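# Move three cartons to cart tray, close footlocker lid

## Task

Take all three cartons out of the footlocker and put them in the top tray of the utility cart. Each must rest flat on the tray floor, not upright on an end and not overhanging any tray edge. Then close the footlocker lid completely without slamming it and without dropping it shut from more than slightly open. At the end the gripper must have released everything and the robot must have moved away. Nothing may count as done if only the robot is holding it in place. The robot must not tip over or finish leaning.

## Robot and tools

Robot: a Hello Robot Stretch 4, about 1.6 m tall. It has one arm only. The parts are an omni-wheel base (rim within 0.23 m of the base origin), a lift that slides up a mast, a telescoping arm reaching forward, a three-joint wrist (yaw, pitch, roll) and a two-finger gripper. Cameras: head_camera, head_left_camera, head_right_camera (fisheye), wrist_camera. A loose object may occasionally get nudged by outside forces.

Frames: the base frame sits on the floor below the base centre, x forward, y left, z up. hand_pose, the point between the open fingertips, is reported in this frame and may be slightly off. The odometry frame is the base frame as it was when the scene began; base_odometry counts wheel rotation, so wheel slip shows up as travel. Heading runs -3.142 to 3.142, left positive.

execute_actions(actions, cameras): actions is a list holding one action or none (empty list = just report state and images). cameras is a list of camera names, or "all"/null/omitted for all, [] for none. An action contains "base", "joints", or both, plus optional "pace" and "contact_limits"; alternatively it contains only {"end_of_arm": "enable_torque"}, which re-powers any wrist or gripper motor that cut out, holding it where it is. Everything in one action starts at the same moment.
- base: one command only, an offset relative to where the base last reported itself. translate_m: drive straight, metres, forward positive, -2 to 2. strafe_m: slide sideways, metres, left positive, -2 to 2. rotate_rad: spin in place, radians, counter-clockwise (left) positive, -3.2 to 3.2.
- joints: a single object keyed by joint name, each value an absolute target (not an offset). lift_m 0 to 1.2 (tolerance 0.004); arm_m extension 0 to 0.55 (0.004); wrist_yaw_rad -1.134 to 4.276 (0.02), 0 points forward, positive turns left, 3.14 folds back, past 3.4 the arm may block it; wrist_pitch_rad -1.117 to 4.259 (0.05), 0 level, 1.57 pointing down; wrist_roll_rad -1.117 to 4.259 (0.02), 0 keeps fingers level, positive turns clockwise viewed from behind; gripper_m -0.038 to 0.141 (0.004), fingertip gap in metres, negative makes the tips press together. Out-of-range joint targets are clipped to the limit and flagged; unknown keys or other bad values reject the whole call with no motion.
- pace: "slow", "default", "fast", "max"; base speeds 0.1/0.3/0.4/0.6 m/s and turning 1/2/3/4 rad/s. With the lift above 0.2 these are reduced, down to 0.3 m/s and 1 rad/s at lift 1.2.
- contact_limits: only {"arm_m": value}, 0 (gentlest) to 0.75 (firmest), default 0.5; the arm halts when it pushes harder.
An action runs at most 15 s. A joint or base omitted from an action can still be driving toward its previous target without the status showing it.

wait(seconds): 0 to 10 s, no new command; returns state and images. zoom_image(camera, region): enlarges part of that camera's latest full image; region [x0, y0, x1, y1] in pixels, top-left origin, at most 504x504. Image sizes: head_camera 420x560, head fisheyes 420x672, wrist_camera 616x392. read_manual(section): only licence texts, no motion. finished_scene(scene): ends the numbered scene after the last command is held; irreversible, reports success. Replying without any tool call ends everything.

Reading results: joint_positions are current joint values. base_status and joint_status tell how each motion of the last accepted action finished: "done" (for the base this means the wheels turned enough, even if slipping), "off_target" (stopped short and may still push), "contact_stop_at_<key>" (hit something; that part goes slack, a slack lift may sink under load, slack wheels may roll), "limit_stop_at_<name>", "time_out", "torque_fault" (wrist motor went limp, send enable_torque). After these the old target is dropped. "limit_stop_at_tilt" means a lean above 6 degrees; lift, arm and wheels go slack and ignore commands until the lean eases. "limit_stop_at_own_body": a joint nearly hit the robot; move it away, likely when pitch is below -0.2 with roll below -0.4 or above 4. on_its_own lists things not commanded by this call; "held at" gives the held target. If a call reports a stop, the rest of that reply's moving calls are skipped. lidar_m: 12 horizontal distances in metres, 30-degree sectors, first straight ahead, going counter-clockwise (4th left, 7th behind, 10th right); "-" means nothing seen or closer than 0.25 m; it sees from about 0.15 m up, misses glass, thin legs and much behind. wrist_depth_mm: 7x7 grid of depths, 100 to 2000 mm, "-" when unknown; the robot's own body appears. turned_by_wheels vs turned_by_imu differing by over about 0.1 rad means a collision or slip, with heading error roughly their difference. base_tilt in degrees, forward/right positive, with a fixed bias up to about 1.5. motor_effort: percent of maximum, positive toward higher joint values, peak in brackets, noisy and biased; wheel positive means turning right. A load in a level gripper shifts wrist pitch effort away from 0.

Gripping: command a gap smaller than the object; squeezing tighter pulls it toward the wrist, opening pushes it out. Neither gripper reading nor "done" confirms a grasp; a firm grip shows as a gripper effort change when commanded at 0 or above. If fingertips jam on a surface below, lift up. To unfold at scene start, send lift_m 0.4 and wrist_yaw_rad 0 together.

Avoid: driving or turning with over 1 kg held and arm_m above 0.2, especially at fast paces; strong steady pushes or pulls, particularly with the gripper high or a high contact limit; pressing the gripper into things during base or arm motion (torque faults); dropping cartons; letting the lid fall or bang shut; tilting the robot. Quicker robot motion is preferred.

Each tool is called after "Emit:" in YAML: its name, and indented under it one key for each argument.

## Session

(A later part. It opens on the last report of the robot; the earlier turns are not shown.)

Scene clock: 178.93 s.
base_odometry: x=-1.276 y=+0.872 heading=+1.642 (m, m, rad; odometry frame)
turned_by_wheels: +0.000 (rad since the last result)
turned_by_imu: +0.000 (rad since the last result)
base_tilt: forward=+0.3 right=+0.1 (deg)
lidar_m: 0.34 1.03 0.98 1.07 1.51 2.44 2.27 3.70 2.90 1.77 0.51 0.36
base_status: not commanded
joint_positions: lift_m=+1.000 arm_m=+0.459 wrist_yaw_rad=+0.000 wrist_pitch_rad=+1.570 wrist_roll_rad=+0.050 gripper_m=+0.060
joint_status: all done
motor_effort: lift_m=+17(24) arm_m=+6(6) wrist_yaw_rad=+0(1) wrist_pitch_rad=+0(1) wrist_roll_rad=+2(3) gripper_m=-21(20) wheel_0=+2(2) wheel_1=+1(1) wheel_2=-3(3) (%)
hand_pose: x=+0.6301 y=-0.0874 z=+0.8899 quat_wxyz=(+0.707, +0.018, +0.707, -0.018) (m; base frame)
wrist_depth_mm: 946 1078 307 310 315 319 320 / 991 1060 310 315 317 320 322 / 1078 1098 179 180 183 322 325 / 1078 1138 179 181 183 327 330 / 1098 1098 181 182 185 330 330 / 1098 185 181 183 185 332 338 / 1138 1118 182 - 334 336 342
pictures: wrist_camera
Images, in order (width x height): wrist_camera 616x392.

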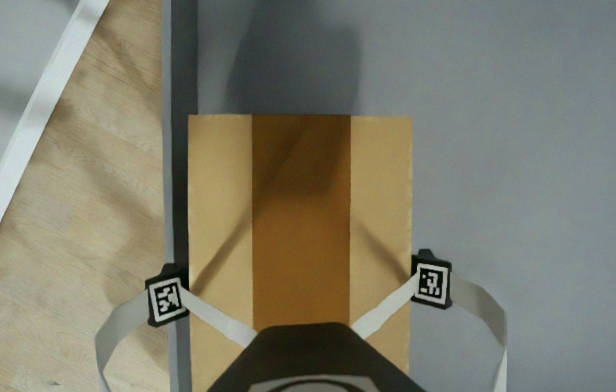

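Emit:
execute_actions:
  actions:
    - {"joints":{"lift_m":0.978},"pace":"slow"}
  cameras: []

Emit:
execute_actions:
  actions:
    - {"joints":{"gripper_m":0.135},"pace":"slow"}
  cameras: ["wrist_camera"]

Emit:
execute_actions:
  actions:
    - {"joints":{"lift_m":1.1}}
  cameras: ["wrist_camera"]

Scene clock: 181.23 s.
base_odometry: x=-1.276 y=+0.872 heading=+1.642 (m, m, rad; odometry frame)
turned_by_wheels: +0.000 (rad since the last result)
turned_by_imu: +0.000 (rad since the last result)
base_tilt: forward=+0.2 right=+0.2 (deg)
lidar_m: 0.37 1.01 0.98 1.04 1.50 2.44 2.25 3.71 2.93 1.76 0.53 0.38
base_status: not commanded
joint_positions: lift_m=+0.978 arm_m=+0.459 wrist_yaw_rad=+0.000 wrist_pitch_rad=+1.570 wrist_roll_rad=+0.050 gripper_m=+0.060
joint_status: all done
motor_effort: lift_m=+15(17) arm_m=+6(6) wrist_yaw_rad=+0(1) wrist_pitch_rad=-2(2) wrist_roll_rad=+1(2) gripper_m=-19(20) wheel_0=+2(2) wheel_1=+1(1) wheel_2=-3(3) (%)
hand_pose: x=+0.6299 y=-0.0874 z=+0.8681 quat_wxyz=(+0.707, +0.018, +0.707, -0.018) (m; base frame)
wrist_depth_mm: 946 1042 287 291 293 297 298 / 1025 1042 290 293 296 300 301 / 1042 1060 176 178 181 303 304 / 1078 1078 179 180 182 309 307 / 1098 1098 180 181 183 309 310 / 1098 186 181 182 185 310 315 / 1098 1098 183 - 312 314 319
pictures: none
No camera images: the call's "cameras" was empty. Leave "cameras" out to get every camera's image.

Scene clock: 184.73 s.
base_odometry: x=-1.276 y=+0.872 heading=+1.642 (m, m, rad; odometry frame)
turned_by_wheels: +0.000 (rad since the last result)
turned_by_imu: +0.000 (rad since the last result)
base_tilt: forward=+0.3 right=+0.2 (deg)
lidar_m: 0.35 1.01 0.97 1.07 1.50 2.44 2.24 3.70 2.90 1.73 0.49 0.39
base_status: not commanded
joint_positions: lift_m=+0.978 arm_m=+0.459 wrist_yaw_rad=+0.000 wrist_pitch_rad=+1.571 wrist_roll_rad=+0.050 gripper_m=+0.135
joint_status: all done
motor_effort: lift_m=+15(15) arm_m=+6(6) wrist_yaw_rad=+1(1) wrist_pitch_rad=-3(10) wrist_roll_rad=+1(1) gripper_m=+1(21) wheel_0=+2(2) wheel_1=+1(1) wheel_2=-3(3) (%)
hand_pose: x=+0.6299 y=-0.0874 z=+0.8681 quat_wxyz=(+0.707, +0.018, +0.707, -0.018) (m; base frame)
wrist_depth_mm: 931 1042 290 294 298 301 304 / 1008 1060 294 297 300 304 306 / 1060 1078 181 181 185 306 309 / 1060 1078 182 183 186 307 312 / 1078 1098 183 185 187 312 315 / 1098 1060 185 186 190 315 319 / 1098 1118 186 - 314 320 320
pictures: wrist_camera
Images, in order (width x height): wrist_camera 616x392.

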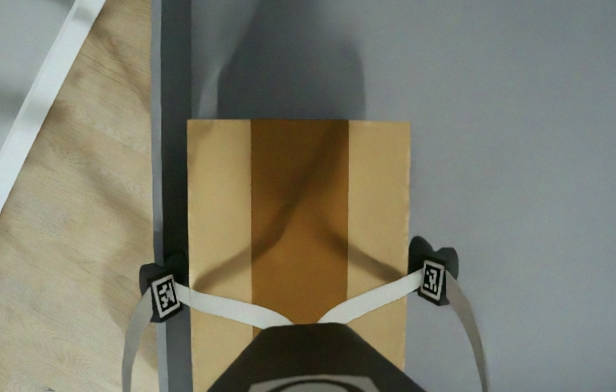

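Scene clock: 186.30 s.
base_odometry: x=-1.276 y=+0.872 heading=+1.642 (m, m, rad; odometry frame)
turned_by_wheels: +0.000 (rad since the last result)
turned_by_imu: +0.000 (rad since the last result)
base_tilt: forward=+0.3 right=+0.1 (deg)
lidar_m: 0.37 1.03 0.98 1.05 1.52 2.41 2.25 3.69 2.91 1.74 0.52 0.38
base_status: not commanded
joint_positions: lift_m=+1.100 arm_m=+0.459 wrist_yaw_rad=+0.000 wrist_pitch_rad=+1.570 wrist_roll_rad=+0.050 gripper_m=+0.135
joint_status: all done
motor_effort: lift_m=+25(26) arm_m=+6(6) wrist_yaw_rad=+1(1) wrist_pitch_rad=+0(1) wrist_roll_rad=+1(1) gripper_m=+0(2) wheel_0=+1(2) wheel_1=+1(1) wheel_2=-3(3) (%)
hand_pose: x=+0.6301 y=-0.0874 z=+0.9893 quat_wxyz=(+0.707, +0.018, +0.706, -0.018) (m; base frame)
wrist_depth_mm: 917 1182 407 407 402 402 404 / 1042 1182 410 418 418 424 427 / 1138 1205 413 303 424 424 427 / 1182 1205 415 301 427 430 436 / 1205 1182 410 307 430 439 436 / 1205 1205 309 167 436 436 442 / 1229 1229 427 - 442 442 445
pictures: wrist_camera
Images, in order (width x height): wrist_camera 616x392.

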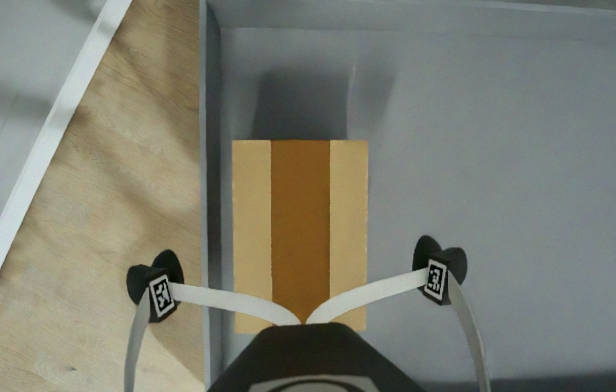

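Emit:
execute_actions:
  actions:
    - {"base":{"rotate_rad":0.426},"joints":{"arm_m":0.05},"pace":"fast"}
  cameras: []

Emit:
execute_actions:
  actions:
    - {"base":{"translate_m":-0.5},"joints":{"lift_m":0.7},"pace":"fast"}
  cameras: []

Emit:
execute_actions:
  actions:
    - {"base":{"translate_m":-1.7},"pace":"fast"}
  cameras: []

Emit:
execute_actions:
  actions:
    - {"base":{"rotate_rad":2.174},"joints":{"wrist_roll_rad":0.44,"gripper_m":0.141}}
  cameras: ["head_camera"]

Scene clock: 190.57 s.
base_odometry: x=-1.276 y=+0.872 heading=+2.068 (m, m, rad; odometry frame)
turned_by_wheels: +0.425 (rad since the last result)
turned_by_imu: +0.427 (rad since the last result)
base_tilt: forward=+0.2 right=+0.2 (deg)
lidar_m: 1.04 0.98 1.02 1.36 2.42 2.24 2.58 2.91 1.92 0.54 0.39 0.37
base_status: done
joint_positions: lift_m=+1.100 arm_m=+0.051 wrist_yaw_rad=+0.000 wrist_pitch_rad=+1.570 wrist_roll_rad=+0.050 gripper_m=+0.135
joint_status: all done
motor_effort: lift_m=+25(25) arm_m=-6(10) wrist_yaw_rad=+1(1) wrist_pitch_rad=-1(1) wrist_roll_rad=+1(1) gripper_m=+1(0) wheel_0=-3(7) wheel_1=-2(5) wheel_2=-2(4) (%)
hand_pose: x=+0.2221 y=-0.0874 z=+0.9893 quat_wxyz=(+0.707, +0.018, +0.707, -0.018) (m; base frame)
wrist_depth_mm: 1160 1182 1160 1229 415 421 424 / 1160 1182 1205 1205 418 424 430 / 1160 1182 1229 1205 750 430 433 / 1182 1205 1205 1229 1229 778 452 / 1205 1205 1008 1008 1229 1281 1255 / 1182 1205 1025 167 1255 1255 1281 / 1229 1229 1255 - 1281 1281 1336
pictures: none
No camera images: the call's "cameras" was empty. Leave "cameras" out to get every camera's image.

Scene clock: 193.57 s.
base_odometry: x=-1.037 y=+0.432 heading=+2.068 (m, m, rad; odometry frame)
turned_by_wheels: +0.000 (rad since the last result)
turned_by_imu: -0.001 (rad since the last result)
base_tilt: forward=+0.3 right=+0.1 (deg)
lidar_m: 0.84 1.40 1.47 1.92 2.17 1.80 2.26 2.47 2.34 1.63 0.84 0.79
base_status: done
joint_positions: lift_m=+0.700 arm_m=+0.051 wrist_yaw_rad=+0.000 wrist_pitch_rad=+1.570 wrist_roll_rad=+0.050 gripper_m=+0.135
joint_status: all done
motor_effort: lift_m=+15(21) arm_m=-6(6) wrist_yaw_rad=+1(0) wrist_pitch_rad=-1(1) wrist_roll_rad=+1(1) gripper_m=+1(3) wheel_0=-3(5) wheel_1=-2(6) wheel_2=-1(10) (%)
hand_pose: x=+0.2222 y=-0.0874 z=+0.5901 quat_wxyz=(+0.707, +0.018, +0.707, -0.018) (m; base frame)
wrist_depth_mm: 788 788 788 788 809 820 831 / 788 788 788 809 820 820 842 / 798 798 820 820 820 831 842 / 798 809 820 820 831 854 842 / 798 820 603 615 831 842 842 / 820 609 609 167 842 866 854 / 809 615 615 - 854 854 878
pictures: none
No camera images: the call's "cameras" was empty. Leave "cameras" out to get every camera's image.

Scene clock: 199.17 s.
base_odometry: x=-0.228 y=-1.062 heading=+2.067 (m, m, rad; odometry frame)
turned_by_wheels: +0.000 (rad since the last result)
turned_by_imu: -0.002 (rad since the last result)
base_tilt: forward=+0.4 right=+0.1 (deg)
lidar_m: 2.39 2.84 1.86 0.75 0.69 1.28 1.71 1.86 1.28 1.46 2.46 2.36
base_status: done
joint_positions: lift_m=+0.700 arm_m=+0.051 wrist_yaw_rad=+0.000 wrist_pitch_rad=+1.570 wrist_roll_rad=+0.050 gripper_m=+0.135
joint_status: not commanded
motor_effort: lift_m=+15(14) arm_m=-6(6) wrist_yaw_rad=+0(0) wrist_pitch_rad=+0(1) wrist_roll_rad=+0(1) gripper_m=-1(1) wheel_0=-1(8) wheel_1=+0(8) wheel_2=-2(11) (%)
hand_pose: x=+0.2222 y=-0.0874 z=+0.5901 quat_wxyz=(+0.707, +0.018, +0.707, -0.018) (m; base frame)
wrist_depth_mm: 778 778 798 809 809 809 831 / 778 788 809 809 820 831 820 / 788 798 798 820 820 820 842 / 798 809 820 820 831 831 854 / 798 820 603 615 831 842 866 / 820 609 603 167 842 866 866 / 820 615 615 - 854 866 866
pictures: none
No camera images: the call's "cameras" was empty. Leave "cameras" out to get every camera's image.

Scene clock: 201.53 s.
base_odometry: x=-0.228 y=-1.062 heading=-2.042 (m, m, rad; odometry frame)
turned_by_wheels: +2.174 (rad since the last result)
turned_by_imu: +2.183 (rad since the last result)
base_tilt: forward=+0.2 right=+0.2 (deg)
lidar_m: 0.69 1.28 1.82 1.87 1.27 1.58 2.48 2.36 2.43 2.82 1.73 0.74
base_status: done
joint_positions: lift_m=+0.700 arm_m=+0.051 wrist_yaw_rad=+0.000 wrist_pitch_rad=+1.570 wrist_roll_rad=+0.440 gripper_m=+0.141
joint_status: all done
motor_effort: lift_m=+15(16) arm_m=-6(6) wrist_yaw_rad=+0(1) wrist_pitch_rad=+1(1) wrist_roll_rad=+1(5) gripper_m=+0(1) wheel_0=-2(9) wheel_1=-1(6) wheel_2=-1(8) (%)
hand_pose: x=+0.2222 y=-0.0874 z=+0.5900 quat_wxyz=(+0.690, +0.154, +0.690, -0.154) (m; base frame)
wrist_depth_mm: 768 778 798 809 809 809 831 / 778 788 798 820 809 831 842 / 778 798 820 820 831 842 854 / 788 809 809 831 831 842 854 / 809 809 809 615 640 842 866 / 809 820 615 169 621 878 854 / 809 820 621 - 741 866 878
pictures: head_camera
Images, in order (width x height): head_camera 420x560.

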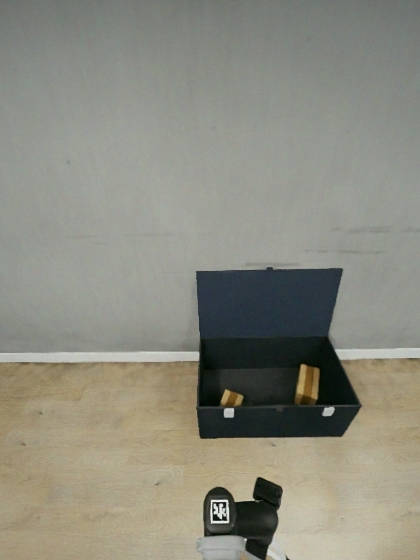

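Emit:
execute_actions:
  actions:
    - {"base":{"translate_m":0.3},"joints":{"arm_m":0.37,"lift_m":0.55}}
  cameras: ["wrist_camera"]

Scene clock: 204.37 s.
base_odometry: x=-0.364 y=-1.330 heading=-2.042 (m, m, rad; odometry frame)
turned_by_wheels: +0.000 (rad since the last result)
turned_by_imu: +0.000 (rad since the last result)
base_tilt: forward=+0.3 right=+0.2 (deg)
lidar_m: 0.38 0.96 1.37 1.86 1.47 1.57 2.77 2.60 2.72 2.83 0.58 0.42
base_status: done
joint_positions: lift_m=+0.550 arm_m=+0.369 wrist_yaw_rad=+0.000 wrist_pitch_rad=+1.570 wrist_roll_rad=+0.440 gripper_m=+0.141
joint_status: all done
motor_effort: lift_m=+14(13) arm_m=+6(11) wrist_yaw_rad=+0(1) wrist_pitch_rad=+0(0) wrist_roll_rad=+1(1) gripper_m=+1(3) wheel_0=+1(8) wheel_1=+1(5) wheel_2=+0(10) (%)
hand_pose: x=+0.5401 y=-0.0874 z=+0.4402 quat_wxyz=(+0.690, +0.154, +0.690, -0.154) (m; base frame)
wrist_depth_mm: 399 500 615 634 640 609 530 / 370 603 627 634 647 654 661 / 355 530 634 640 640 654 654 / 640 449 647 525 647 564 427 / 654 357 647 530 504 377 707 / 654 327 477 169 351 699 707 / 668 364 404 - 699 707 715
pictures: wrist_camera
Images, in order (width x height): wrist_camera 616x392.

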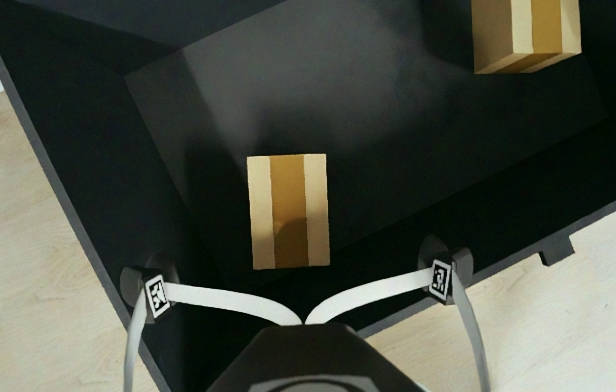

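Emit:
execute_actions:
  actions:
    - {"base":{"strafe_m":0.015},"joints":{"arm_m":0.392,"lift_m":0.29,"wrist_roll_rad":0.40}}
  cameras: ["wrist_camera"]

Scene clock: 207.93 s.
base_odometry: x=-0.350 y=-1.336 heading=-2.042 (m, m, rad; odometry frame)
turned_by_wheels: +0.000 (rad since the last result)
turned_by_imu: -0.001 (rad since the last result)
base_tilt: forward=+0.3 right=+0.1 (deg)
lidar_m: 0.41 0.98 1.36 1.84 1.42 1.60 2.77 2.62 2.72 2.85 0.56 0.44
base_status: done
joint_positions: lift_m=+0.290 arm_m=+0.391 wrist_yaw_rad=+0.000 wrist_pitch_rad=+1.570 wrist_roll_rad=+0.400 gripper_m=+0.141
joint_status: all done
motor_effort: lift_m=+14(14) arm_m=+6(4) wrist_yaw_rad=+0(0) wrist_pitch_rad=-1(0) wrist_roll_rad=+0(1) gripper_m=+1(1) wheel_0=-2(8) wheel_1=+0(8) wheel_2=+0(1) (%)
hand_pose: x=+0.5620 y=-0.0874 z=+0.1801 quat_wxyz=(+0.693, +0.141, +0.693, -0.141) (m; base frame)
wrist_depth_mm: 359 364 370 375 379 382 389 / 325 366 370 377 382 387 392 / 291 373 377 382 384 392 394 / 264 375 377 265 270 394 399 / 240 317 382 266 270 397 379 / 220 260 387 169 274 315 286 / 203 266 387 - 294 266 239
pictures: wrist_camera
Images, in order (width x height): wrist_camera 616x392.

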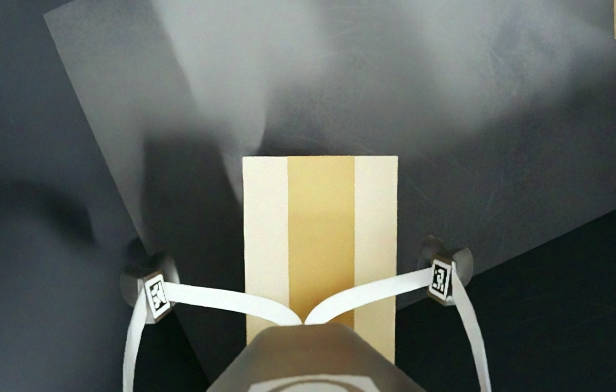

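Emit:
execute_actions:
  actions:
    - {"base":{"strafe_m":-0.014},"pace":"slow"}
  cameras: []

Emit:
execute_actions:
  actions:
    - {"joints":{"lift_m":0.22},"pace":"slow"}
  cameras: ["wrist_camera"]

Emit:
execute_actions:
  actions:
    - {"joints":{"gripper_m":0.06}}
  cameras: ["wrist_camera"]

Scene clock: 209.57 s.
base_odometry: x=-0.363 y=-1.330 heading=-2.042 (m, m, rad; odometry frame)
turned_by_wheels: +0.000 (rad since the last result)
turned_by_imu: +0.000 (rad since the last result)
base_tilt: forward=+0.3 right=+0.1 (deg)
lidar_m: 0.39 0.96 1.38 1.85 1.44 1.61 2.79 2.59 2.73 2.85 0.56 0.42
base_status: done
joint_positions: lift_m=+0.290 arm_m=+0.391 wrist_yaw_rad=+0.000 wrist_pitch_rad=+1.570 wrist_roll_rad=+0.400 gripper_m=+0.141
joint_status: not commanded
motor_effort: lift_m=+14(14) arm_m=+6(6) wrist_yaw_rad=+0(0) wrist_pitch_rad=-1(1) wrist_roll_rad=-1(1) gripper_m=+1(1) wheel_0=+2(8) wheel_1=-2(5) wheel_2=+0(0) (%)
hand_pose: x=+0.5620 y=-0.0874 z=+0.1801 quat_wxyz=(+0.693, +0.141, +0.693, -0.141) (m; base frame)
wrist_depth_mm: 357 364 370 373 379 384 384 / 351 370 373 379 382 387 389 / 314 373 373 382 384 392 397 / 286 375 377 265 389 394 397 / 258 347 379 266 272 399 379 / 236 282 270 169 329 314 287 / 220 287 392 - 301 265 239
pictures: none
No camera images: the call's "cameras" was empty. Leave "cameras" out to get every camera's image.

Scene clock: 211.03 s.
base_odometry: x=-0.363 y=-1.330 heading=-2.042 (m, m, rad; odometry frame)
turned_by_wheels: +0.000 (rad since the last result)
turned_by_imu: +0.000 (rad since the last result)
base_tilt: forward=+0.3 right=+0.1 (deg)
lidar_m: 0.39 0.96 1.37 1.84 1.47 1.57 2.78 2.60 2.76 2.84 0.59 0.42
base_status: not commanded
joint_positions: lift_m=+0.220 arm_m=+0.391 wrist_yaw_rad=+0.000 wrist_pitch_rad=+1.570 wrist_roll_rad=+0.400 gripper_m=+0.141
joint_status: all done
motor_effort: lift_m=+14(15) arm_m=+6(6) wrist_yaw_rad=+0(0) wrist_pitch_rad=+0(0) wrist_roll_rad=-1(0) gripper_m=+1(2) wheel_0=+2(2) wheel_1=-2(2) wheel_2=+0(0) (%)
hand_pose: x=+0.5620 y=-0.0874 z=+0.1102 quat_wxyz=(+0.693, +0.141, +0.693, -0.141) (m; base frame)
wrist_depth_mm: 294 298 303 303 309 312 317 / 297 301 303 307 310 315 320 / 300 303 304 310 314 320 322 / 285 304 193 194 197 324 325 / 259 307 195 196 199 324 329 / 237 282 196 169 202 315 287 / 220 290 317 - 277 267 241
pictures: wrist_camera
Images, in order (width x height): wrist_camera 616x392.

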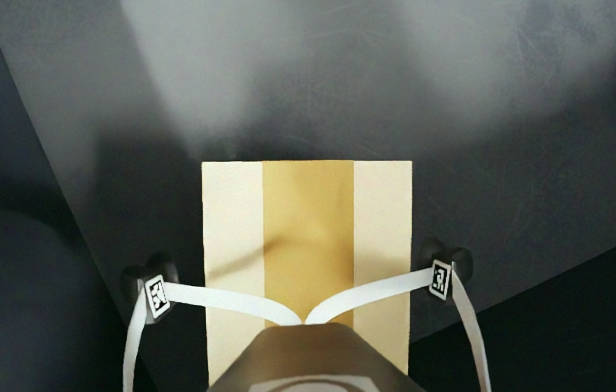

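Scene clock: 212.87 s.
base_odometry: x=-0.363 y=-1.330 heading=-2.042 (m, m, rad; odometry frame)
turned_by_wheels: +0.000 (rad since the last result)
turned_by_imu: +0.000 (rad since the last result)
base_tilt: forward=+0.3 right=+0.1 (deg)
lidar_m: 0.40 0.98 1.39 1.84 1.46 1.62 2.78 2.61 2.68 2.83 0.59 0.41
base_status: not commanded
joint_positions: lift_m=+0.220 arm_m=+0.391 wrist_yaw_rad=+0.000 wrist_pitch_rad=+1.570 wrist_roll_rad=+0.400 gripper_m=+0.060
joint_status: all done
motor_effort: lift_m=+15(15) arm_m=+6(6) wrist_yaw_rad=-1(1) wrist_pitch_rad=-1(0) wrist_roll_rad=+0(0) gripper_m=-21(21) wheel_0=+2(2) wheel_1=-2(2) wheel_2=+0(0) (%)
hand_pose: x=+0.5620 y=-0.0874 z=+0.1101 quat_wxyz=(+0.693, +0.141, +0.693, -0.140) (m; base frame)
wrist_depth_mm: 294 297 300 304 309 310 314 / 296 298 303 307 309 314 319 / 298 303 306 309 312 319 322 / 283 306 177 179 181 319 327 / 262 307 179 181 184 325 329 / 236 185 181 182 185 297 287 / 220 304 183 - 225 266 239
pictures: wrist_camera
Images, in order (width x height): wrist_camera 616x392.

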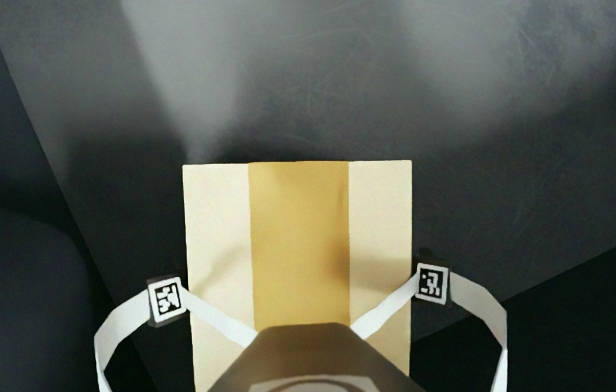

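Emit:
execute_actions:
  actions:
    - {"joints":{"lift_m":0.6}}
  cameras: []

Emit:
execute_actions:
  actions:
    - {"base":{"translate_m":-0.3},"joints":{"arm_m":0.1,"wrist_roll_rad":0.05}}
  cameras: []

Emit:
execute_actions:
  actions:
    - {"base":{"rotate_rad":-2.198}}
  cameras: []

Emit:
execute_actions:
  actions:
    - {"base":{"translate_m":1.852},"joints":{"lift_m":1.19},"pace":"fast"}
  cameras: []

Emit:
execute_actions:
  actions:
    - {"base":{"rotate_rad":-0.401}}
  cameras: ["head_left_camera"]

Emit:
execute_actions:
  actions:
    - {"base":{"translate_m":0.3},"joints":{"arm_m":0.47}}
  cameras: ["wrist_camera"]

Scene clock: 217.07 s.
base_odometry: x=-0.363 y=-1.330 heading=-2.042 (m, m, rad; odometry frame)
turned_by_wheels: +0.000 (rad since the last result)
turned_by_imu: -0.001 (rad since the last result)
base_tilt: forward=+0.3 right=+0.2 (deg)
lidar_m: 0.37 0.96 1.40 1.85 1.45 1.61 2.76 2.60 2.72 2.84 0.58 0.41
base_status: not commanded
joint_positions: lift_m=+0.599 arm_m=+0.391 wrist_yaw_rad=+0.000 wrist_pitch_rad=+1.570 wrist_roll_rad=+0.400 gripper_m=+0.060
joint_status: all done
motor_effort: lift_m=+25(27) arm_m=+6(6) wrist_yaw_rad=+0(0) wrist_pitch_rad=+0(1) wrist_roll_rad=-1(0) gripper_m=-23(18) wheel_0=+2(2) wheel_1=-2(2) wheel_2=+0(0) (%)
hand_pose: x=+0.5620 y=-0.0874 z=+0.4892 quat_wxyz=(+0.693, +0.141, +0.693, -0.140) (m; base frame)
wrist_depth_mm: 392 469 559 676 691 654 574 / 424 569 691 683 699 691 691 / 683 500 683 691 699 707 707 / 699 445 177 178 182 683 521 / 691 436 179 181 184 445 445 / 699 185 181 182 186 750 768 / 707 715 183 - 469 768 768
pictures: none
No camera images: the call's "cameras" was empty. Leave "cameras" out to get every camera's image.

Scene clock: 219.53 s.
base_odometry: x=-0.226 y=-1.063 heading=-2.042 (m, m, rad; odometry frame)
turned_by_wheels: +0.000 (rad since the last result)
turned_by_imu: -0.001 (rad since the last result)
base_tilt: forward=+0.4 right=+0.2 (deg)
lidar_m: 0.68 1.29 1.79 1.86 1.26 1.64 2.46 2.36 2.46 2.84 1.72 0.73
base_status: done
joint_positions: lift_m=+0.599 arm_m=+0.101 wrist_yaw_rad=+0.000 wrist_pitch_rad=+1.570 wrist_roll_rad=+0.050 gripper_m=+0.060
joint_status: all done
motor_effort: lift_m=+25(26) arm_m=-6(2) wrist_yaw_rad=+1(0) wrist_pitch_rad=-1(2) wrist_roll_rad=+0(4) gripper_m=-20(20) wheel_0=-2(6) wheel_1=-2(6) wheel_2=-1(9) (%)
hand_pose: x=+0.2722 y=-0.0874 z=+0.4892 quat_wxyz=(+0.707, +0.018, +0.707, -0.018) (m; base frame)
wrist_depth_mm: 676 676 691 699 707 707 715 / 683 683 691 699 723 723 732 / 691 699 699 715 723 723 732 / 707 699 177 179 182 732 750 / 707 715 179 181 184 741 741 / 707 185 181 182 185 741 768 / 715 508 183 - 469 759 759
pictures: none
No camera images: the call's "cameras" was empty. Leave "cameras" out to get every camera's image.

Scene clock: 221.90 s.
base_odometry: x=-0.226 y=-1.063 heading=+2.043 (m, m, rad; odometry frame)
turned_by_wheels: -2.198 (rad since the last result)
turned_by_imu: -2.208 (rad since the last result)
base_tilt: forward=+0.3 right=+0.2 (deg)
lidar_m: 2.36 2.84 1.93 0.73 0.69 1.25 1.63 1.87 1.28 1.43 2.45 2.34
base_status: done
joint_positions: lift_m=+0.600 arm_m=+0.101 wrist_yaw_rad=+0.000 wrist_pitch_rad=+1.569 wrist_roll_rad=+0.050 gripper_m=+0.060
joint_status: not commanded
motor_effort: lift_m=+25(25) arm_m=-6(6) wrist_yaw_rad=+0(0) wrist_pitch_rad=+1(3) wrist_roll_rad=+0(0) gripper_m=-20(21) wheel_0=+0(5) wheel_1=-1(8) wheel_2=+1(7) (%)
hand_pose: x=+0.2724 y=-0.0874 z=+0.4893 quat_wxyz=(+0.707, +0.018, +0.706, -0.018) (m; base frame)
wrist_depth_mm: 683 683 683 707 715 707 715 / 683 699 699 699 715 732 741 / 691 699 707 715 715 732 732 / 691 707 177 179 181 741 750 / 707 723 180 181 184 741 741 / 707 185 181 182 185 759 759 / 723 512 183 - 466 759 768
pictures: none
No camera images: the call's "cameras" was empty. Leave "cameras" out to get every camera's image.

Scene clock: 227.90 s.
base_odometry: x=-1.069 y=+0.587 heading=+2.043 (m, m, rad; odometry frame)
turned_by_wheels: +0.000 (rad since the last result)
turned_by_imu: +0.001 (rad since the last result)
base_tilt: forward=+0.2 right=+0.1 (deg)
lidar_m: 0.69 1.31 1.34 1.76 2.29 1.98 2.36 2.60 2.20 1.53 0.69 0.65
base_status: done
joint_positions: lift_m=+1.190 arm_m=+0.101 wrist_yaw_rad=+0.000 wrist_pitch_rad=+1.570 wrist_roll_rad=+0.050 gripper_m=+0.060
joint_status: all done
motor_effort: lift_m=+25(29) arm_m=-6(6) wrist_yaw_rad=+0(0) wrist_pitch_rad=+1(1) wrist_roll_rad=+0(0) gripper_m=-20(21) wheel_0=-1(7) wheel_1=-1(6) wheel_2=+2(13) (%)
hand_pose: x=+0.2723 y=-0.0874 z=+1.0792 quat_wxyz=(+0.707, +0.018, +0.706, -0.018) (m; base frame)
wrist_depth_mm: 1281 1255 1281 1118 820 820 788 / 1255 1281 1255 1308 1182 831 842 / 1281 1281 1281 1308 1336 1336 1336 / 1255 1308 178 179 182 1366 1366 / 1255 1308 180 181 184 1366 1397 / 1308 186 181 183 185 1366 1397 / 1281 1336 183 - 778 1397 1430
pictures: none
No camera images: the call's "cameras" was empty. Leave "cameras" out to get every camera's image.

Scene clock: 229.43 s.
base_odometry: x=-1.069 y=+0.587 heading=+1.642 (m, m, rad; odometry frame)
turned_by_wheels: -0.400 (rad since the last result)
turned_by_imu: -0.402 (rad since the last result)
base_tilt: forward=+0.2 right=+0.1 (deg)
lidar_m: 0.64 0.73 1.30 1.39 1.99 2.24 1.95 3.39 2.60 1.99 1.43 0.67
base_status: done
joint_positions: lift_m=+1.190 arm_m=+0.101 wrist_yaw_rad=+0.000 wrist_pitch_rad=+1.570 wrist_roll_rad=+0.050 gripper_m=+0.060
joint_status: not commanded
motor_effort: lift_m=+25(25) arm_m=-6(6) wrist_yaw_rad=+0(0) wrist_pitch_rad=-1(0) wrist_roll_rad=+0(0) gripper_m=-21(21) wheel_0=+3(5) wheel_1=+3(4) wheel_2=+2(3) (%)
hand_pose: x=+0.2723 y=-0.0874 z=+1.0792 quat_wxyz=(+0.707, +0.018, +0.706, -0.018) (m; base frame)
wrist_depth_mm: 1229 1255 1078 1078 1138 1336 1336 / 1255 1281 1281 1281 1308 1336 1336 / 1281 1281 1255 1308 1308 1336 1336 / 1308 1336 176 179 181 1366 1336 / 1308 1281 179 180 184 1336 1366 / 1336 185 181 182 185 1366 1397 / 1308 1366 183 - 778 1366 1366
pictures: head_left_camera
Images, in order (width x height): head_left_camera 420x672.

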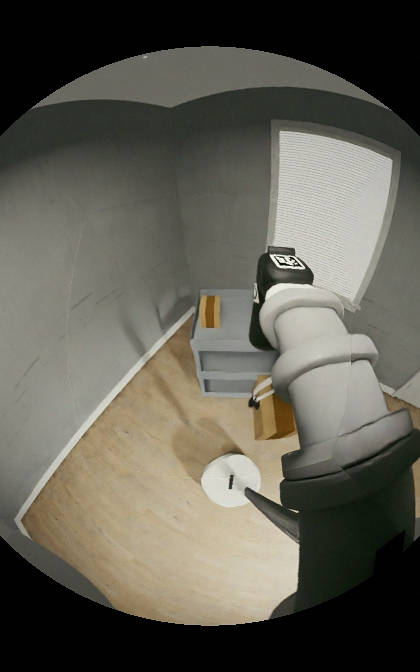

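Scene clock: 231.90 s.
base_odometry: x=-1.090 y=+0.886 heading=+1.643 (m, m, rad; odometry frame)
turned_by_wheels: +0.000 (rad since the last result)
turned_by_imu: +0.000 (rad since the last result)
base_tilt: forward=+0.2 right=+0.1 (deg)
lidar_m: 0.35 0.39 1.13 1.22 1.76 2.52 2.25 3.67 2.73 1.64 0.49 0.35
base_status: done
joint_positions: lift_m=+1.190 arm_m=+0.469 wrist_yaw_rad=+0.000 wrist_pitch_rad=+1.569 wrist_roll_rad=+0.050 gripper_m=+0.060
joint_status: all done
motor_effort: lift_m=+25(26) arm_m=+6(9) wrist_yaw_rad=-1(1) wrist_pitch_rad=+1(2) wrist_roll_rad=+1(0) gripper_m=-19(19) wheel_0=+0(5) wheel_1=+0(7) wheel_2=+2(9) (%)
hand_pose: x=+0.6402 y=-0.0874 z=+1.0792 quat_wxyz=(+0.707, +0.018, +0.706, -0.018) (m; base frame)
wrist_depth_mm: 1138 1255 1308 1255 1205 976 820 / 1138 492 496 504 508 512 473 / 1255 496 500 508 512 512 477 / 1281 384 178 179 182 525 477 / 1255 389 179 180 184 530 477 / 1308 185 181 182 185 525 480 / 1308 517 183 - 362 539 477
pictures: wrist_camera
Images, in order (width x height): wrist_camera 616x392.

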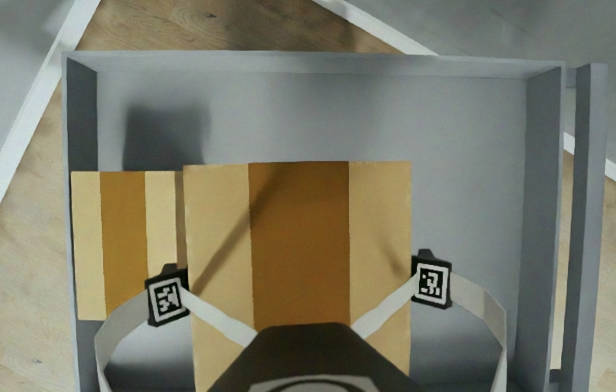

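Emit:
execute_actions:
  actions:
    - {"base":{"strafe_m":0.02},"joints":{"lift_m":1.0}}
  cameras: ["wrist_camera"]

Emit:
execute_actions:
  actions:
    - {"joints":{"lift_m":0.984},"pace":"slow"}
  cameras: []

Emit:
execute_actions:
  actions:
    - {"joints":{"gripper_m":0.135}}
  cameras: []

Emit:
execute_actions:
  actions:
    - {"joints":{"lift_m":1.1}}
  cameras: ["wrist_camera"]

Scene clock: 237.63 s.
base_odometry: x=-1.110 y=+0.884 heading=+1.643 (m, m, rad; odometry frame)
turned_by_wheels: +0.000 (rad since the last result)
turned_by_imu: -0.001 (rad since the last result)
base_tilt: forward=+0.3 right=+0.1 (deg)
lidar_m: 0.35 0.37 1.12 1.19 1.69 2.52 2.24 3.69 2.77 1.61 0.50 0.36
base_status: done
joint_positions: lift_m=+1.000 arm_m=+0.469 wrist_yaw_rad=+0.000 wrist_pitch_rad=+1.569 wrist_roll_rad=+0.050 gripper_m=+0.060
joint_status: all done
motor_effort: lift_m=+15(25) arm_m=+6(6) wrist_yaw_rad=+0(1) wrist_pitch_rad=+1(0) wrist_roll_rad=+1(1) gripper_m=-21(19) wheel_0=-1(12) wheel_1=+1(7) wheel_2=+0(1) (%)
hand_pose: x=+0.6402 y=-0.0874 z=+0.8900 quat_wxyz=(+0.707, +0.018, +0.706, -0.018) (m; base frame)
wrist_depth_mm: 301 304 307 314 317 319 320 / 306 309 312 315 317 320 325 / 309 310 315 315 320 324 324 / 195 235 177 179 181 327 330 / 198 233 179 181 183 332 334 / 200 185 181 183 185 336 336 / 201 230 183 - 263 336 342
pictures: wrist_camera
Images, in order (width x height): wrist_camera 616x392.

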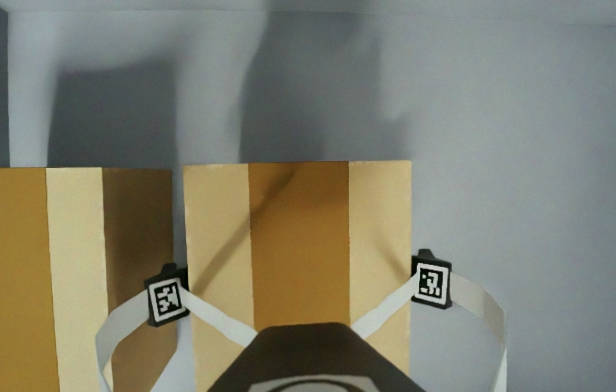

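Scene clock: 238.50 s.
base_odometry: x=-1.110 y=+0.884 heading=+1.643 (m, m, rad; odometry frame)
turned_by_wheels: +0.000 (rad since the last result)
turned_by_imu: +0.000 (rad since the last result)
base_tilt: forward=+0.3 right=+0.2 (deg)
lidar_m: 0.34 0.38 1.12 1.19 1.70 2.52 2.27 3.68 2.79 1.65 0.48 0.36
base_status: not commanded
joint_positions: lift_m=+0.984 arm_m=+0.469 wrist_yaw_rad=+0.000 wrist_pitch_rad=+1.569 wrist_roll_rad=+0.050 gripper_m=+0.060
joint_status: all done
motor_effort: lift_m=+15(17) arm_m=+6(6) wrist_yaw_rad=+0(1) wrist_pitch_rad=+1(1) wrist_roll_rad=+0(0) gripper_m=-23(19) wheel_0=-1(1) wheel_1=+1(1) wheel_2=+0(0) (%)
hand_pose: x=+0.6402 y=-0.0874 z=+0.8741 quat_wxyz=(+0.707, +0.018, +0.706, -0.018) (m; base frame)
wrist_depth_mm: 287 291 293 296 300 303 304 / 291 293 296 298 300 306 307 / 291 296 300 301 306 309 310 / 180 235 177 179 182 312 312 / 182 234 179 181 183 315 315 / 184 186 181 182 185 317 320 / 186 231 183 - 254 319 322
pictures: none
No camera images: the call's "cameras" was empty. Leave "cameras" out to get every camera's image.

Scene clock: 240.23 s.
base_odometry: x=-1.110 y=+0.884 heading=+1.643 (m, m, rad; odometry frame)
turned_by_wheels: +0.000 (rad since the last result)
turned_by_imu: +0.000 (rad since the last result)
base_tilt: forward=+0.2 right=+0.1 (deg)
lidar_m: 0.35 0.38 1.11 1.20 1.68 2.51 2.22 3.70 2.79 1.60 0.48 0.37
base_status: not commanded
joint_positions: lift_m=+0.984 arm_m=+0.469 wrist_yaw_rad=+0.000 wrist_pitch_rad=+1.570 wrist_roll_rad=+0.050 gripper_m=+0.135
joint_status: all done
motor_effort: lift_m=+15(15) arm_m=+6(6) wrist_yaw_rad=+0(0) wrist_pitch_rad=-1(6) wrist_roll_rad=+1(0) gripper_m=+1(22) wheel_0=+0(1) wheel_1=+1(1) wheel_2=+0(0) (%)
hand_pose: x=+0.6399 y=-0.0874 z=+0.8741 quat_wxyz=(+0.707, +0.018, +0.707, -0.018) (m; base frame)
wrist_depth_mm: 287 291 294 297 300 304 307 / 291 294 298 301 304 307 309 / 294 297 298 301 307 310 312 / 181 236 185 186 189 314 315 / 183 216 187 189 191 315 319 / 185 198 189 189 193 317 320 / 187 213 191 - 319 320 324
pictures: none
No camera images: the call's "cameras" was empty. Leave "cameras" out to get every camera's image.

Scene clock: 241.77 s.
base_odometry: x=-1.110 y=+0.884 heading=+1.643 (m, m, rad; odometry frame)
turned_by_wheels: +0.000 (rad since the last result)
turned_by_imu: +0.000 (rad since the last result)
base_tilt: forward=+0.3 right=+0.2 (deg)
lidar_m: 0.35 0.39 1.13 1.19 1.69 2.53 2.26 3.67 2.77 1.62 0.47 0.36
base_status: not commanded
joint_positions: lift_m=+1.100 arm_m=+0.469 wrist_yaw_rad=+0.000 wrist_pitch_rad=+1.570 wrist_roll_rad=+0.050 gripper_m=+0.135
joint_status: all done
motor_effort: lift_m=+24(26) arm_m=+6(6) wrist_yaw_rad=+0(0) wrist_pitch_rad=+0(2) wrist_roll_rad=+1(1) gripper_m=-1(2) wheel_0=+0(0) wheel_1=+1(1) wheel_2=+0(0) (%)
hand_pose: x=+0.6399 y=-0.0874 z=+0.9893 quat_wxyz=(+0.707, +0.018, +0.707, -0.018) (m; base frame)
wrist_depth_mm: 373 402 407 413 407 399 750 / 382 407 410 413 415 421 424 / 387 410 415 418 421 427 430 / 293 296 347 303 427 433 433 / 297 298 342 306 430 436 439 / 300 300 306 167 433 439 442 / 379 306 430 - 439 445 452
pictures: wrist_camera
Images, in order (width x height): wrist_camera 616x392.

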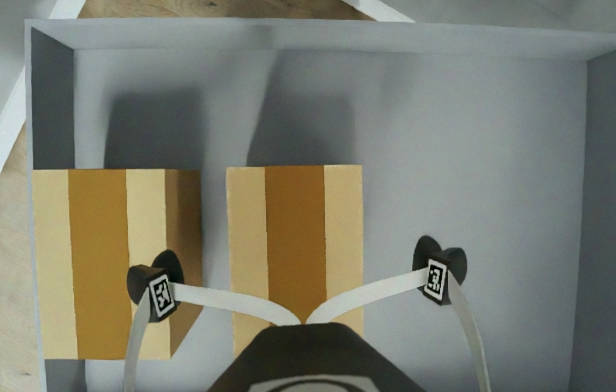

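Emit:
execute_actions:
  actions:
    - {"base":{"rotate_rad":0.189},"joints":{"arm_m":0.05},"pace":"fast"}
  cameras: []

Emit:
execute_actions:
  actions:
    - {"base":{"translate_m":-1.793},"joints":{"lift_m":0.58},"pace":"fast"}
  cameras: []

Emit:
execute_actions:
  actions:
    - {"base":{"rotate_rad":2.409},"joints":{"wrist_roll_rad":0.42,"gripper_m":0.141}}
  cameras: []

Emit:
execute_actions:
  actions:
    - {"base":{"translate_m":0.3},"joints":{"arm_m":0.51}}
  cameras: ["wrist_camera","head_camera"]

Scene clock: 245.00 s.
base_odometry: x=-1.110 y=+0.884 heading=+1.831 (m, m, rad; odometry frame)
turned_by_wheels: +0.189 (rad since the last result)
turned_by_imu: +0.189 (rad since the last result)
base_tilt: forward=+0.4 right=+0.1 (deg)
lidar_m: 0.34 1.13 1.13 1.31 2.19 2.25 2.32 2.79 2.50 1.38 0.42 0.34
base_status: done
joint_positions: lift_m=+1.100 arm_m=+0.051 wrist_yaw_rad=+0.000 wrist_pitch_rad=+1.570 wrist_roll_rad=+0.050 gripper_m=+0.135
joint_status: all done
motor_effort: lift_m=+24(25) arm_m=-6(9) wrist_yaw_rad=+1(1) wrist_pitch_rad=+0(2) wrist_roll_rad=+1(1) gripper_m=+3(0) wheel_0=-2(6) wheel_1=-2(5) wheel_2=-1(5) (%)
hand_pose: x=+0.2221 y=-0.0874 z=+0.9893 quat_wxyz=(+0.707, +0.018, +0.707, -0.018) (m; base frame)
wrist_depth_mm: 1160 382 404 410 418 421 424 / 1182 1182 661 413 418 421 430 / 1160 1182 1205 1078 759 691 427 / 1205 1182 1229 1255 1229 1255 1281 / 1205 1229 1008 1025 1255 1281 1281 / 1229 1205 1008 167 1281 1308 1308 / 1229 1205 1229 - 1281 1308 1308
pictures: none
No camera images: the call's "cameras" was empty. Leave "cameras" out to get every camera's image.

Scene clock: 251.90 s.
base_odometry: x=-0.649 y=-0.848 heading=+1.831 (m, m, rad; odometry frame)
turned_by_wheels: +0.000 (rad since the last result)
turned_by_imu: -0.003 (rad since the last result)
base_tilt: forward=+0.3 right=+0.1 (deg)
lidar_m: 2.08 2.36 2.36 1.45 0.66 0.68 0.81 2.33 1.69 1.79 2.47 2.50
base_status: done
joint_positions: lift_m=+0.580 arm_m=+0.051 wrist_yaw_rad=+0.000 wrist_pitch_rad=+1.570 wrist_roll_rad=+0.050 gripper_m=+0.135
joint_status: all done
motor_effort: lift_m=+15(22) arm_m=-6(6) wrist_yaw_rad=+1(0) wrist_pitch_rad=-1(1) wrist_roll_rad=+0(1) gripper_m=+1(0) wheel_0=-1(5) wheel_1=-1(6) wheel_2=-2(10) (%)
hand_pose: x=+0.2222 y=-0.0874 z=+0.4701 quat_wxyz=(+0.707, +0.018, +0.707, -0.018) (m; base frame)
wrist_depth_mm: 661 668 668 683 691 707 699 / 661 676 676 691 691 715 707 / 676 683 676 691 699 707 715 / 683 683 683 699 707 715 715 / 676 691 488 500 707 723 732 / 691 488 488 167 723 723 732 / 691 488 496 - 723 732 750
pictures: none
No camera images: the call's "cameras" was empty. Leave "cameras" out to get every camera's image.

Scene clock: 254.40 s.
base_odometry: x=-0.649 y=-0.848 heading=-2.043 (m, m, rad; odometry frame)
turned_by_wheels: +2.409 (rad since the last result)
turned_by_imu: +2.419 (rad since the last result)
base_tilt: forward=+0.3 right=+0.2 (deg)
lidar_m: 0.66 0.73 1.78 2.34 1.73 2.31 2.50 2.10 2.44 2.35 1.71 0.70
base_status: done
joint_positions: lift_m=+0.580 arm_m=+0.051 wrist_yaw_rad=+0.000 wrist_pitch_rad=+1.570 wrist_roll_rad=+0.420 gripper_m=+0.141
joint_status: all done
motor_effort: lift_m=+15(15) arm_m=-6(6) wrist_yaw_rad=+0(1) wrist_pitch_rad=+0(2) wrist_roll_rad=+2(5) gripper_m=+1(0) wheel_0=-2(5) wheel_1=-2(6) wheel_2=+1(9) (%)
hand_pose: x=+0.2222 y=-0.0874 z=+0.4701 quat_wxyz=(+0.692, +0.147, +0.691, -0.147) (m; base frame)
wrist_depth_mm: 647 668 676 676 691 699 715 / 668 668 683 676 691 707 715 / 676 676 683 699 699 707 723 / 676 683 699 699 715 715 723 / 676 691 691 492 559 723 723 / 691 699 484 169 504 741 741 / 691 699 492 - 504 741 750
pictures: none
No camera images: the call's "cameras" was empty. Leave "cameras" out to get every camera's image.

Scene clock: 256.87 s.
base_odometry: x=-0.785 y=-1.115 heading=-2.043 (m, m, rad; odometry frame)
turned_by_wheels: +0.000 (rad since the last result)
turned_by_imu: +0.000 (rad since the last result)
base_tilt: forward=+0.3 right=+0.2 (deg)
lidar_m: 0.38 0.40 0.58 2.34 1.85 2.31 2.79 2.35 2.47 2.37 1.30 0.39
base_status: done
joint_positions: lift_m=+0.580 arm_m=+0.509 wrist_yaw_rad=+0.000 wrist_pitch_rad=+1.570 wrist_roll_rad=+0.420 gripper_m=+0.141
joint_status: all done
motor_effort: lift_m=+15(15) arm_m=+6(5) wrist_yaw_rad=-1(0) wrist_pitch_rad=+1(1) wrist_roll_rad=+2(1) gripper_m=+4(1) wheel_0=+3(7) wheel_1=+2(5) wheel_2=+1(10) (%)
hand_pose: x=+0.6801 y=-0.0874 z=+0.4701 quat_wxyz=(+0.692, +0.147, +0.691, -0.147) (m; base frame)
wrist_depth_mm: 230 265 307 351 691 699 707 / 277 330 402 554 691 699 715 / 343 459 661 554 480 707 715 / 554 661 668 559 508 715 723 / 654 661 683 564 676 723 741 / 661 668 683 169 621 549 741 / 676 676 691 - 521 462 750
pictures: head_camera, wrist_camera
Images, in order (width x height): head_camera 420x560, wrist_camera 616x392.

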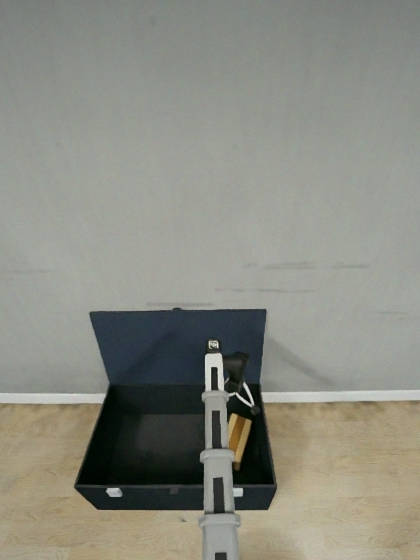

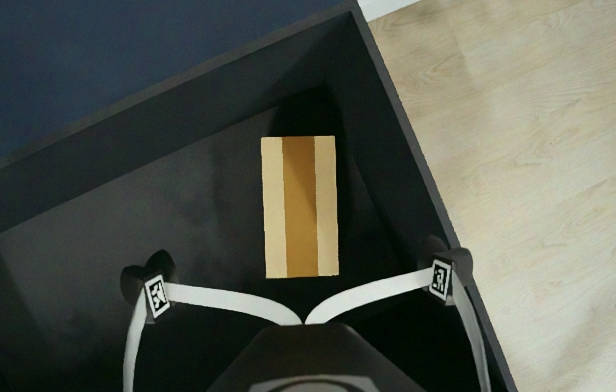

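Emit:
execute_actions:
  actions:
    - {"base":{"strafe_m":0.008},"joints":{"arm_m":0.492,"lift_m":0.29,"wrist_roll_rad":0.39}}
  cameras: ["wrist_camera"]

Scene clock: 260.23 s.
base_odometry: x=-0.778 y=-1.119 heading=-2.043 (m, m, rad; odometry frame)
turned_by_wheels: +0.000 (rad since the last result)
turned_by_imu: -0.001 (rad since the last result)
base_tilt: forward=+0.3 right=+0.2 (deg)
lidar_m: 0.37 0.41 0.56 2.31 1.84 2.35 2.81 2.36 2.46 2.38 1.29 0.41
base_status: done
joint_positions: lift_m=+0.290 arm_m=+0.493 wrist_yaw_rad=+0.000 wrist_pitch_rad=+1.570 wrist_roll_rad=+0.390 gripper_m=+0.141
joint_status: all done
motor_effort: lift_m=+14(15) arm_m=-6(9) wrist_yaw_rad=+0(0) wrist_pitch_rad=+1(0) wrist_roll_rad=+0(0) gripper_m=+1(3) wheel_0=-1(7) wheel_1=-1(7) wheel_2=+0(0) (%)
hand_pose: x=+0.6643 y=-0.0874 z=+0.1801 quat_wxyz=(+0.694, +0.137, +0.693, -0.137) (m; base frame)
wrist_depth_mm: 216 256 306 373 303 200 - / 278 343 373 260 291 217 170 / 368 373 375 262 320 242 183 / 370 373 379 265 375 273 201 / 373 377 379 266 271 276 221 / 379 379 384 168 273 314 245 / 382 387 389 - 402 402 272
pictures: wrist_camera
Images, in order (width x height): wrist_camera 616x392.

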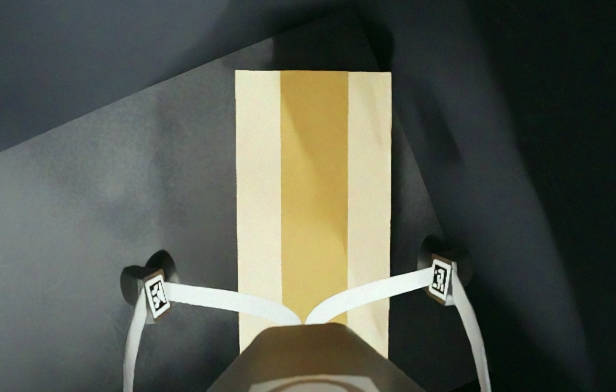

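Emit:
execute_actions:
  actions:
    - {"base":{"strafe_m":-0.008},"pace":"slow"}
  cameras: []

Emit:
execute_actions:
  actions:
    - {"joints":{"lift_m":0.22},"pace":"slow"}
  cameras: ["wrist_camera"]

Emit:
execute_actions:
  actions:
    - {"joints":{"gripper_m":0.055}}
  cameras: ["wrist_camera"]

Emit:
execute_actions:
  actions:
    - {"joints":{"lift_m":0.6}}
  cameras: ["wrist_camera"]

Scene clock: 262.13 s.
base_odometry: x=-0.785 y=-1.115 heading=-2.043 (m, m, rad; odometry frame)
turned_by_wheels: +0.000 (rad since the last result)
turned_by_imu: +0.000 (rad since the last result)
base_tilt: forward=+0.2 right=+0.1 (deg)
lidar_m: 0.39 0.41 0.59 2.34 1.86 2.33 2.80 2.34 2.43 2.37 1.29 0.41
base_status: done
joint_positions: lift_m=+0.290 arm_m=+0.493 wrist_yaw_rad=+0.000 wrist_pitch_rad=+1.570 wrist_roll_rad=+0.390 gripper_m=+0.141
joint_status: not commanded
motor_effort: lift_m=+14(14) arm_m=-6(6) wrist_yaw_rad=+0(0) wrist_pitch_rad=+0(0) wrist_roll_rad=+0(0) gripper_m=+0(1) wheel_0=+3(5) wheel_1=-1(6) wheel_2=+0(0) (%)
hand_pose: x=+0.6643 y=-0.0874 z=+0.1801 quat_wxyz=(+0.694, +0.137, +0.693, -0.137) (m; base frame)
wrist_depth_mm: 215 256 304 373 283 187 - / 276 343 368 263 300 203 161 / 368 370 375 263 329 228 172 / 370 375 377 265 389 255 188 / 375 375 379 267 271 257 208 / 377 377 270 168 399 294 231 / 379 387 392 - 397 375 257
pictures: none
No camera images: the call's "cameras" was empty. Leave "cameras" out to get every camera's image.

Scene clock: 263.60 s.
base_odometry: x=-0.785 y=-1.115 heading=-2.043 (m, m, rad; odometry frame)
turned_by_wheels: +0.000 (rad since the last result)
turned_by_imu: +0.000 (rad since the last result)
base_tilt: forward=+0.2 right=+0.2 (deg)
lidar_m: 0.40 0.41 0.57 2.34 1.86 2.30 2.79 2.34 2.45 2.35 1.30 0.38
base_status: not commanded
joint_positions: lift_m=+0.220 arm_m=+0.493 wrist_yaw_rad=+0.000 wrist_pitch_rad=+1.570 wrist_roll_rad=+0.390 gripper_m=+0.141
joint_status: all done
motor_effort: lift_m=+14(15) arm_m=-6(6) wrist_yaw_rad=+0(0) wrist_pitch_rad=+0(1) wrist_roll_rad=+0(0) gripper_m=+1(1) wheel_0=+3(3) wheel_1=-1(1) wheel_2=+0(0) (%)
hand_pose: x=+0.6643 y=-0.0874 z=+0.1102 quat_wxyz=(+0.694, +0.137, +0.693, -0.137) (m; base frame)
wrist_depth_mm: 215 257 293 304 264 187 - / 274 300 189 190 194 203 161 / 298 303 191 192 195 227 172 / 304 306 192 194 198 256 189 / 304 309 195 196 199 257 208 / 307 310 196 168 201 293 231 / 310 314 317 - 329 329 256
pictures: wrist_camera
Images, in order (width x height): wrist_camera 616x392.

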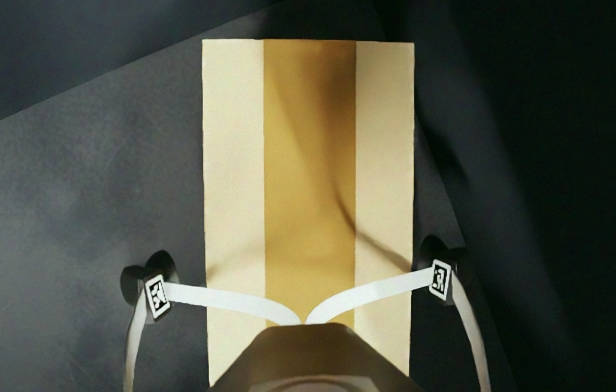

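Scene clock: 265.47 s.
base_odometry: x=-0.785 y=-1.115 heading=-2.043 (m, m, rad; odometry frame)
turned_by_wheels: +0.000 (rad since the last result)
turned_by_imu: +0.000 (rad since the last result)
base_tilt: forward=+0.2 right=+0.2 (deg)
lidar_m: 0.38 0.43 0.59 2.33 1.85 2.37 2.79 2.37 2.46 2.35 1.31 0.41
base_status: not commanded
joint_positions: lift_m=+0.220 arm_m=+0.493 wrist_yaw_rad=+0.000 wrist_pitch_rad=+1.570 wrist_roll_rad=+0.390 gripper_m=+0.055
joint_status: all done
motor_effort: lift_m=+15(15) arm_m=-6(6) wrist_yaw_rad=+0(0) wrist_pitch_rad=+0(0) wrist_roll_rad=+0(0) gripper_m=-22(26) wheel_0=+3(3) wheel_1=-1(1) wheel_2=+0(0) (%)
hand_pose: x=+0.6642 y=-0.0874 z=+0.1101 quat_wxyz=(+0.694, +0.137, +0.693, -0.137) (m; base frame)
wrist_depth_mm: 216 256 271 179 246 187 - / 276 300 178 179 182 204 161 / 300 303 178 179 182 228 173 / 303 306 178 180 182 256 189 / 304 309 180 180 183 283 208 / 307 185 180 181 183 259 231 / 310 312 179 - 255 330 256
pictures: wrist_camera
Images, in order (width x height): wrist_camera 616x392.

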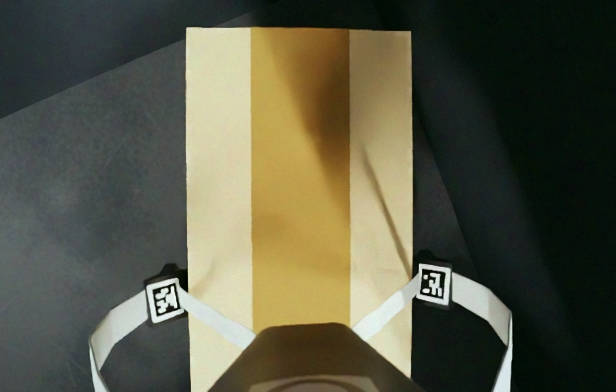

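Scene clock: 268.00 s.
base_odometry: x=-0.785 y=-1.115 heading=-2.043 (m, m, rad; odometry frame)
turned_by_wheels: +0.000 (rad since the last result)
turned_by_imu: +0.000 (rad since the last result)
base_tilt: forward=+0.3 right=+0.1 (deg)
lidar_m: 0.38 0.42 0.61 2.33 1.87 2.32 2.82 2.34 2.48 2.37 1.30 0.40
base_status: not commanded
joint_positions: lift_m=+0.599 arm_m=+0.493 wrist_yaw_rad=+0.000 wrist_pitch_rad=+1.570 wrist_roll_rad=+0.390 gripper_m=+0.055
joint_status: all done
motor_effort: lift_m=+26(27) arm_m=-6(6) wrist_yaw_rad=-1(1) wrist_pitch_rad=-1(1) wrist_roll_rad=+1(0) gripper_m=-21(20) wheel_0=+3(3) wheel_1=-1(1) wheel_2=+0(0) (%)
hand_pose: x=+0.6642 y=-0.0874 z=+0.4892 quat_wxyz=(+0.694, +0.137, +0.693, -0.137) (m; base frame)
wrist_depth_mm: 258 297 306 179 699 715 723 / 314 359 177 178 181 715 723 / 397 539 178 179 181 732 741 / 668 676 178 180 183 732 741 / 683 691 179 181 183 750 759 / 699 185 179 180 183 404 759 / 691 699 180 - 303 442 768
pictures: wrist_camera
Images, in order (width x height): wrist_camera 616x392.

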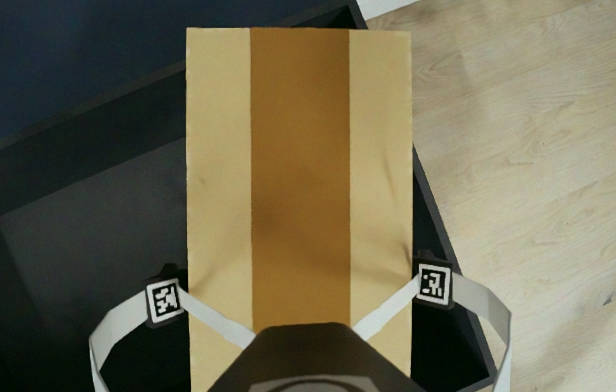

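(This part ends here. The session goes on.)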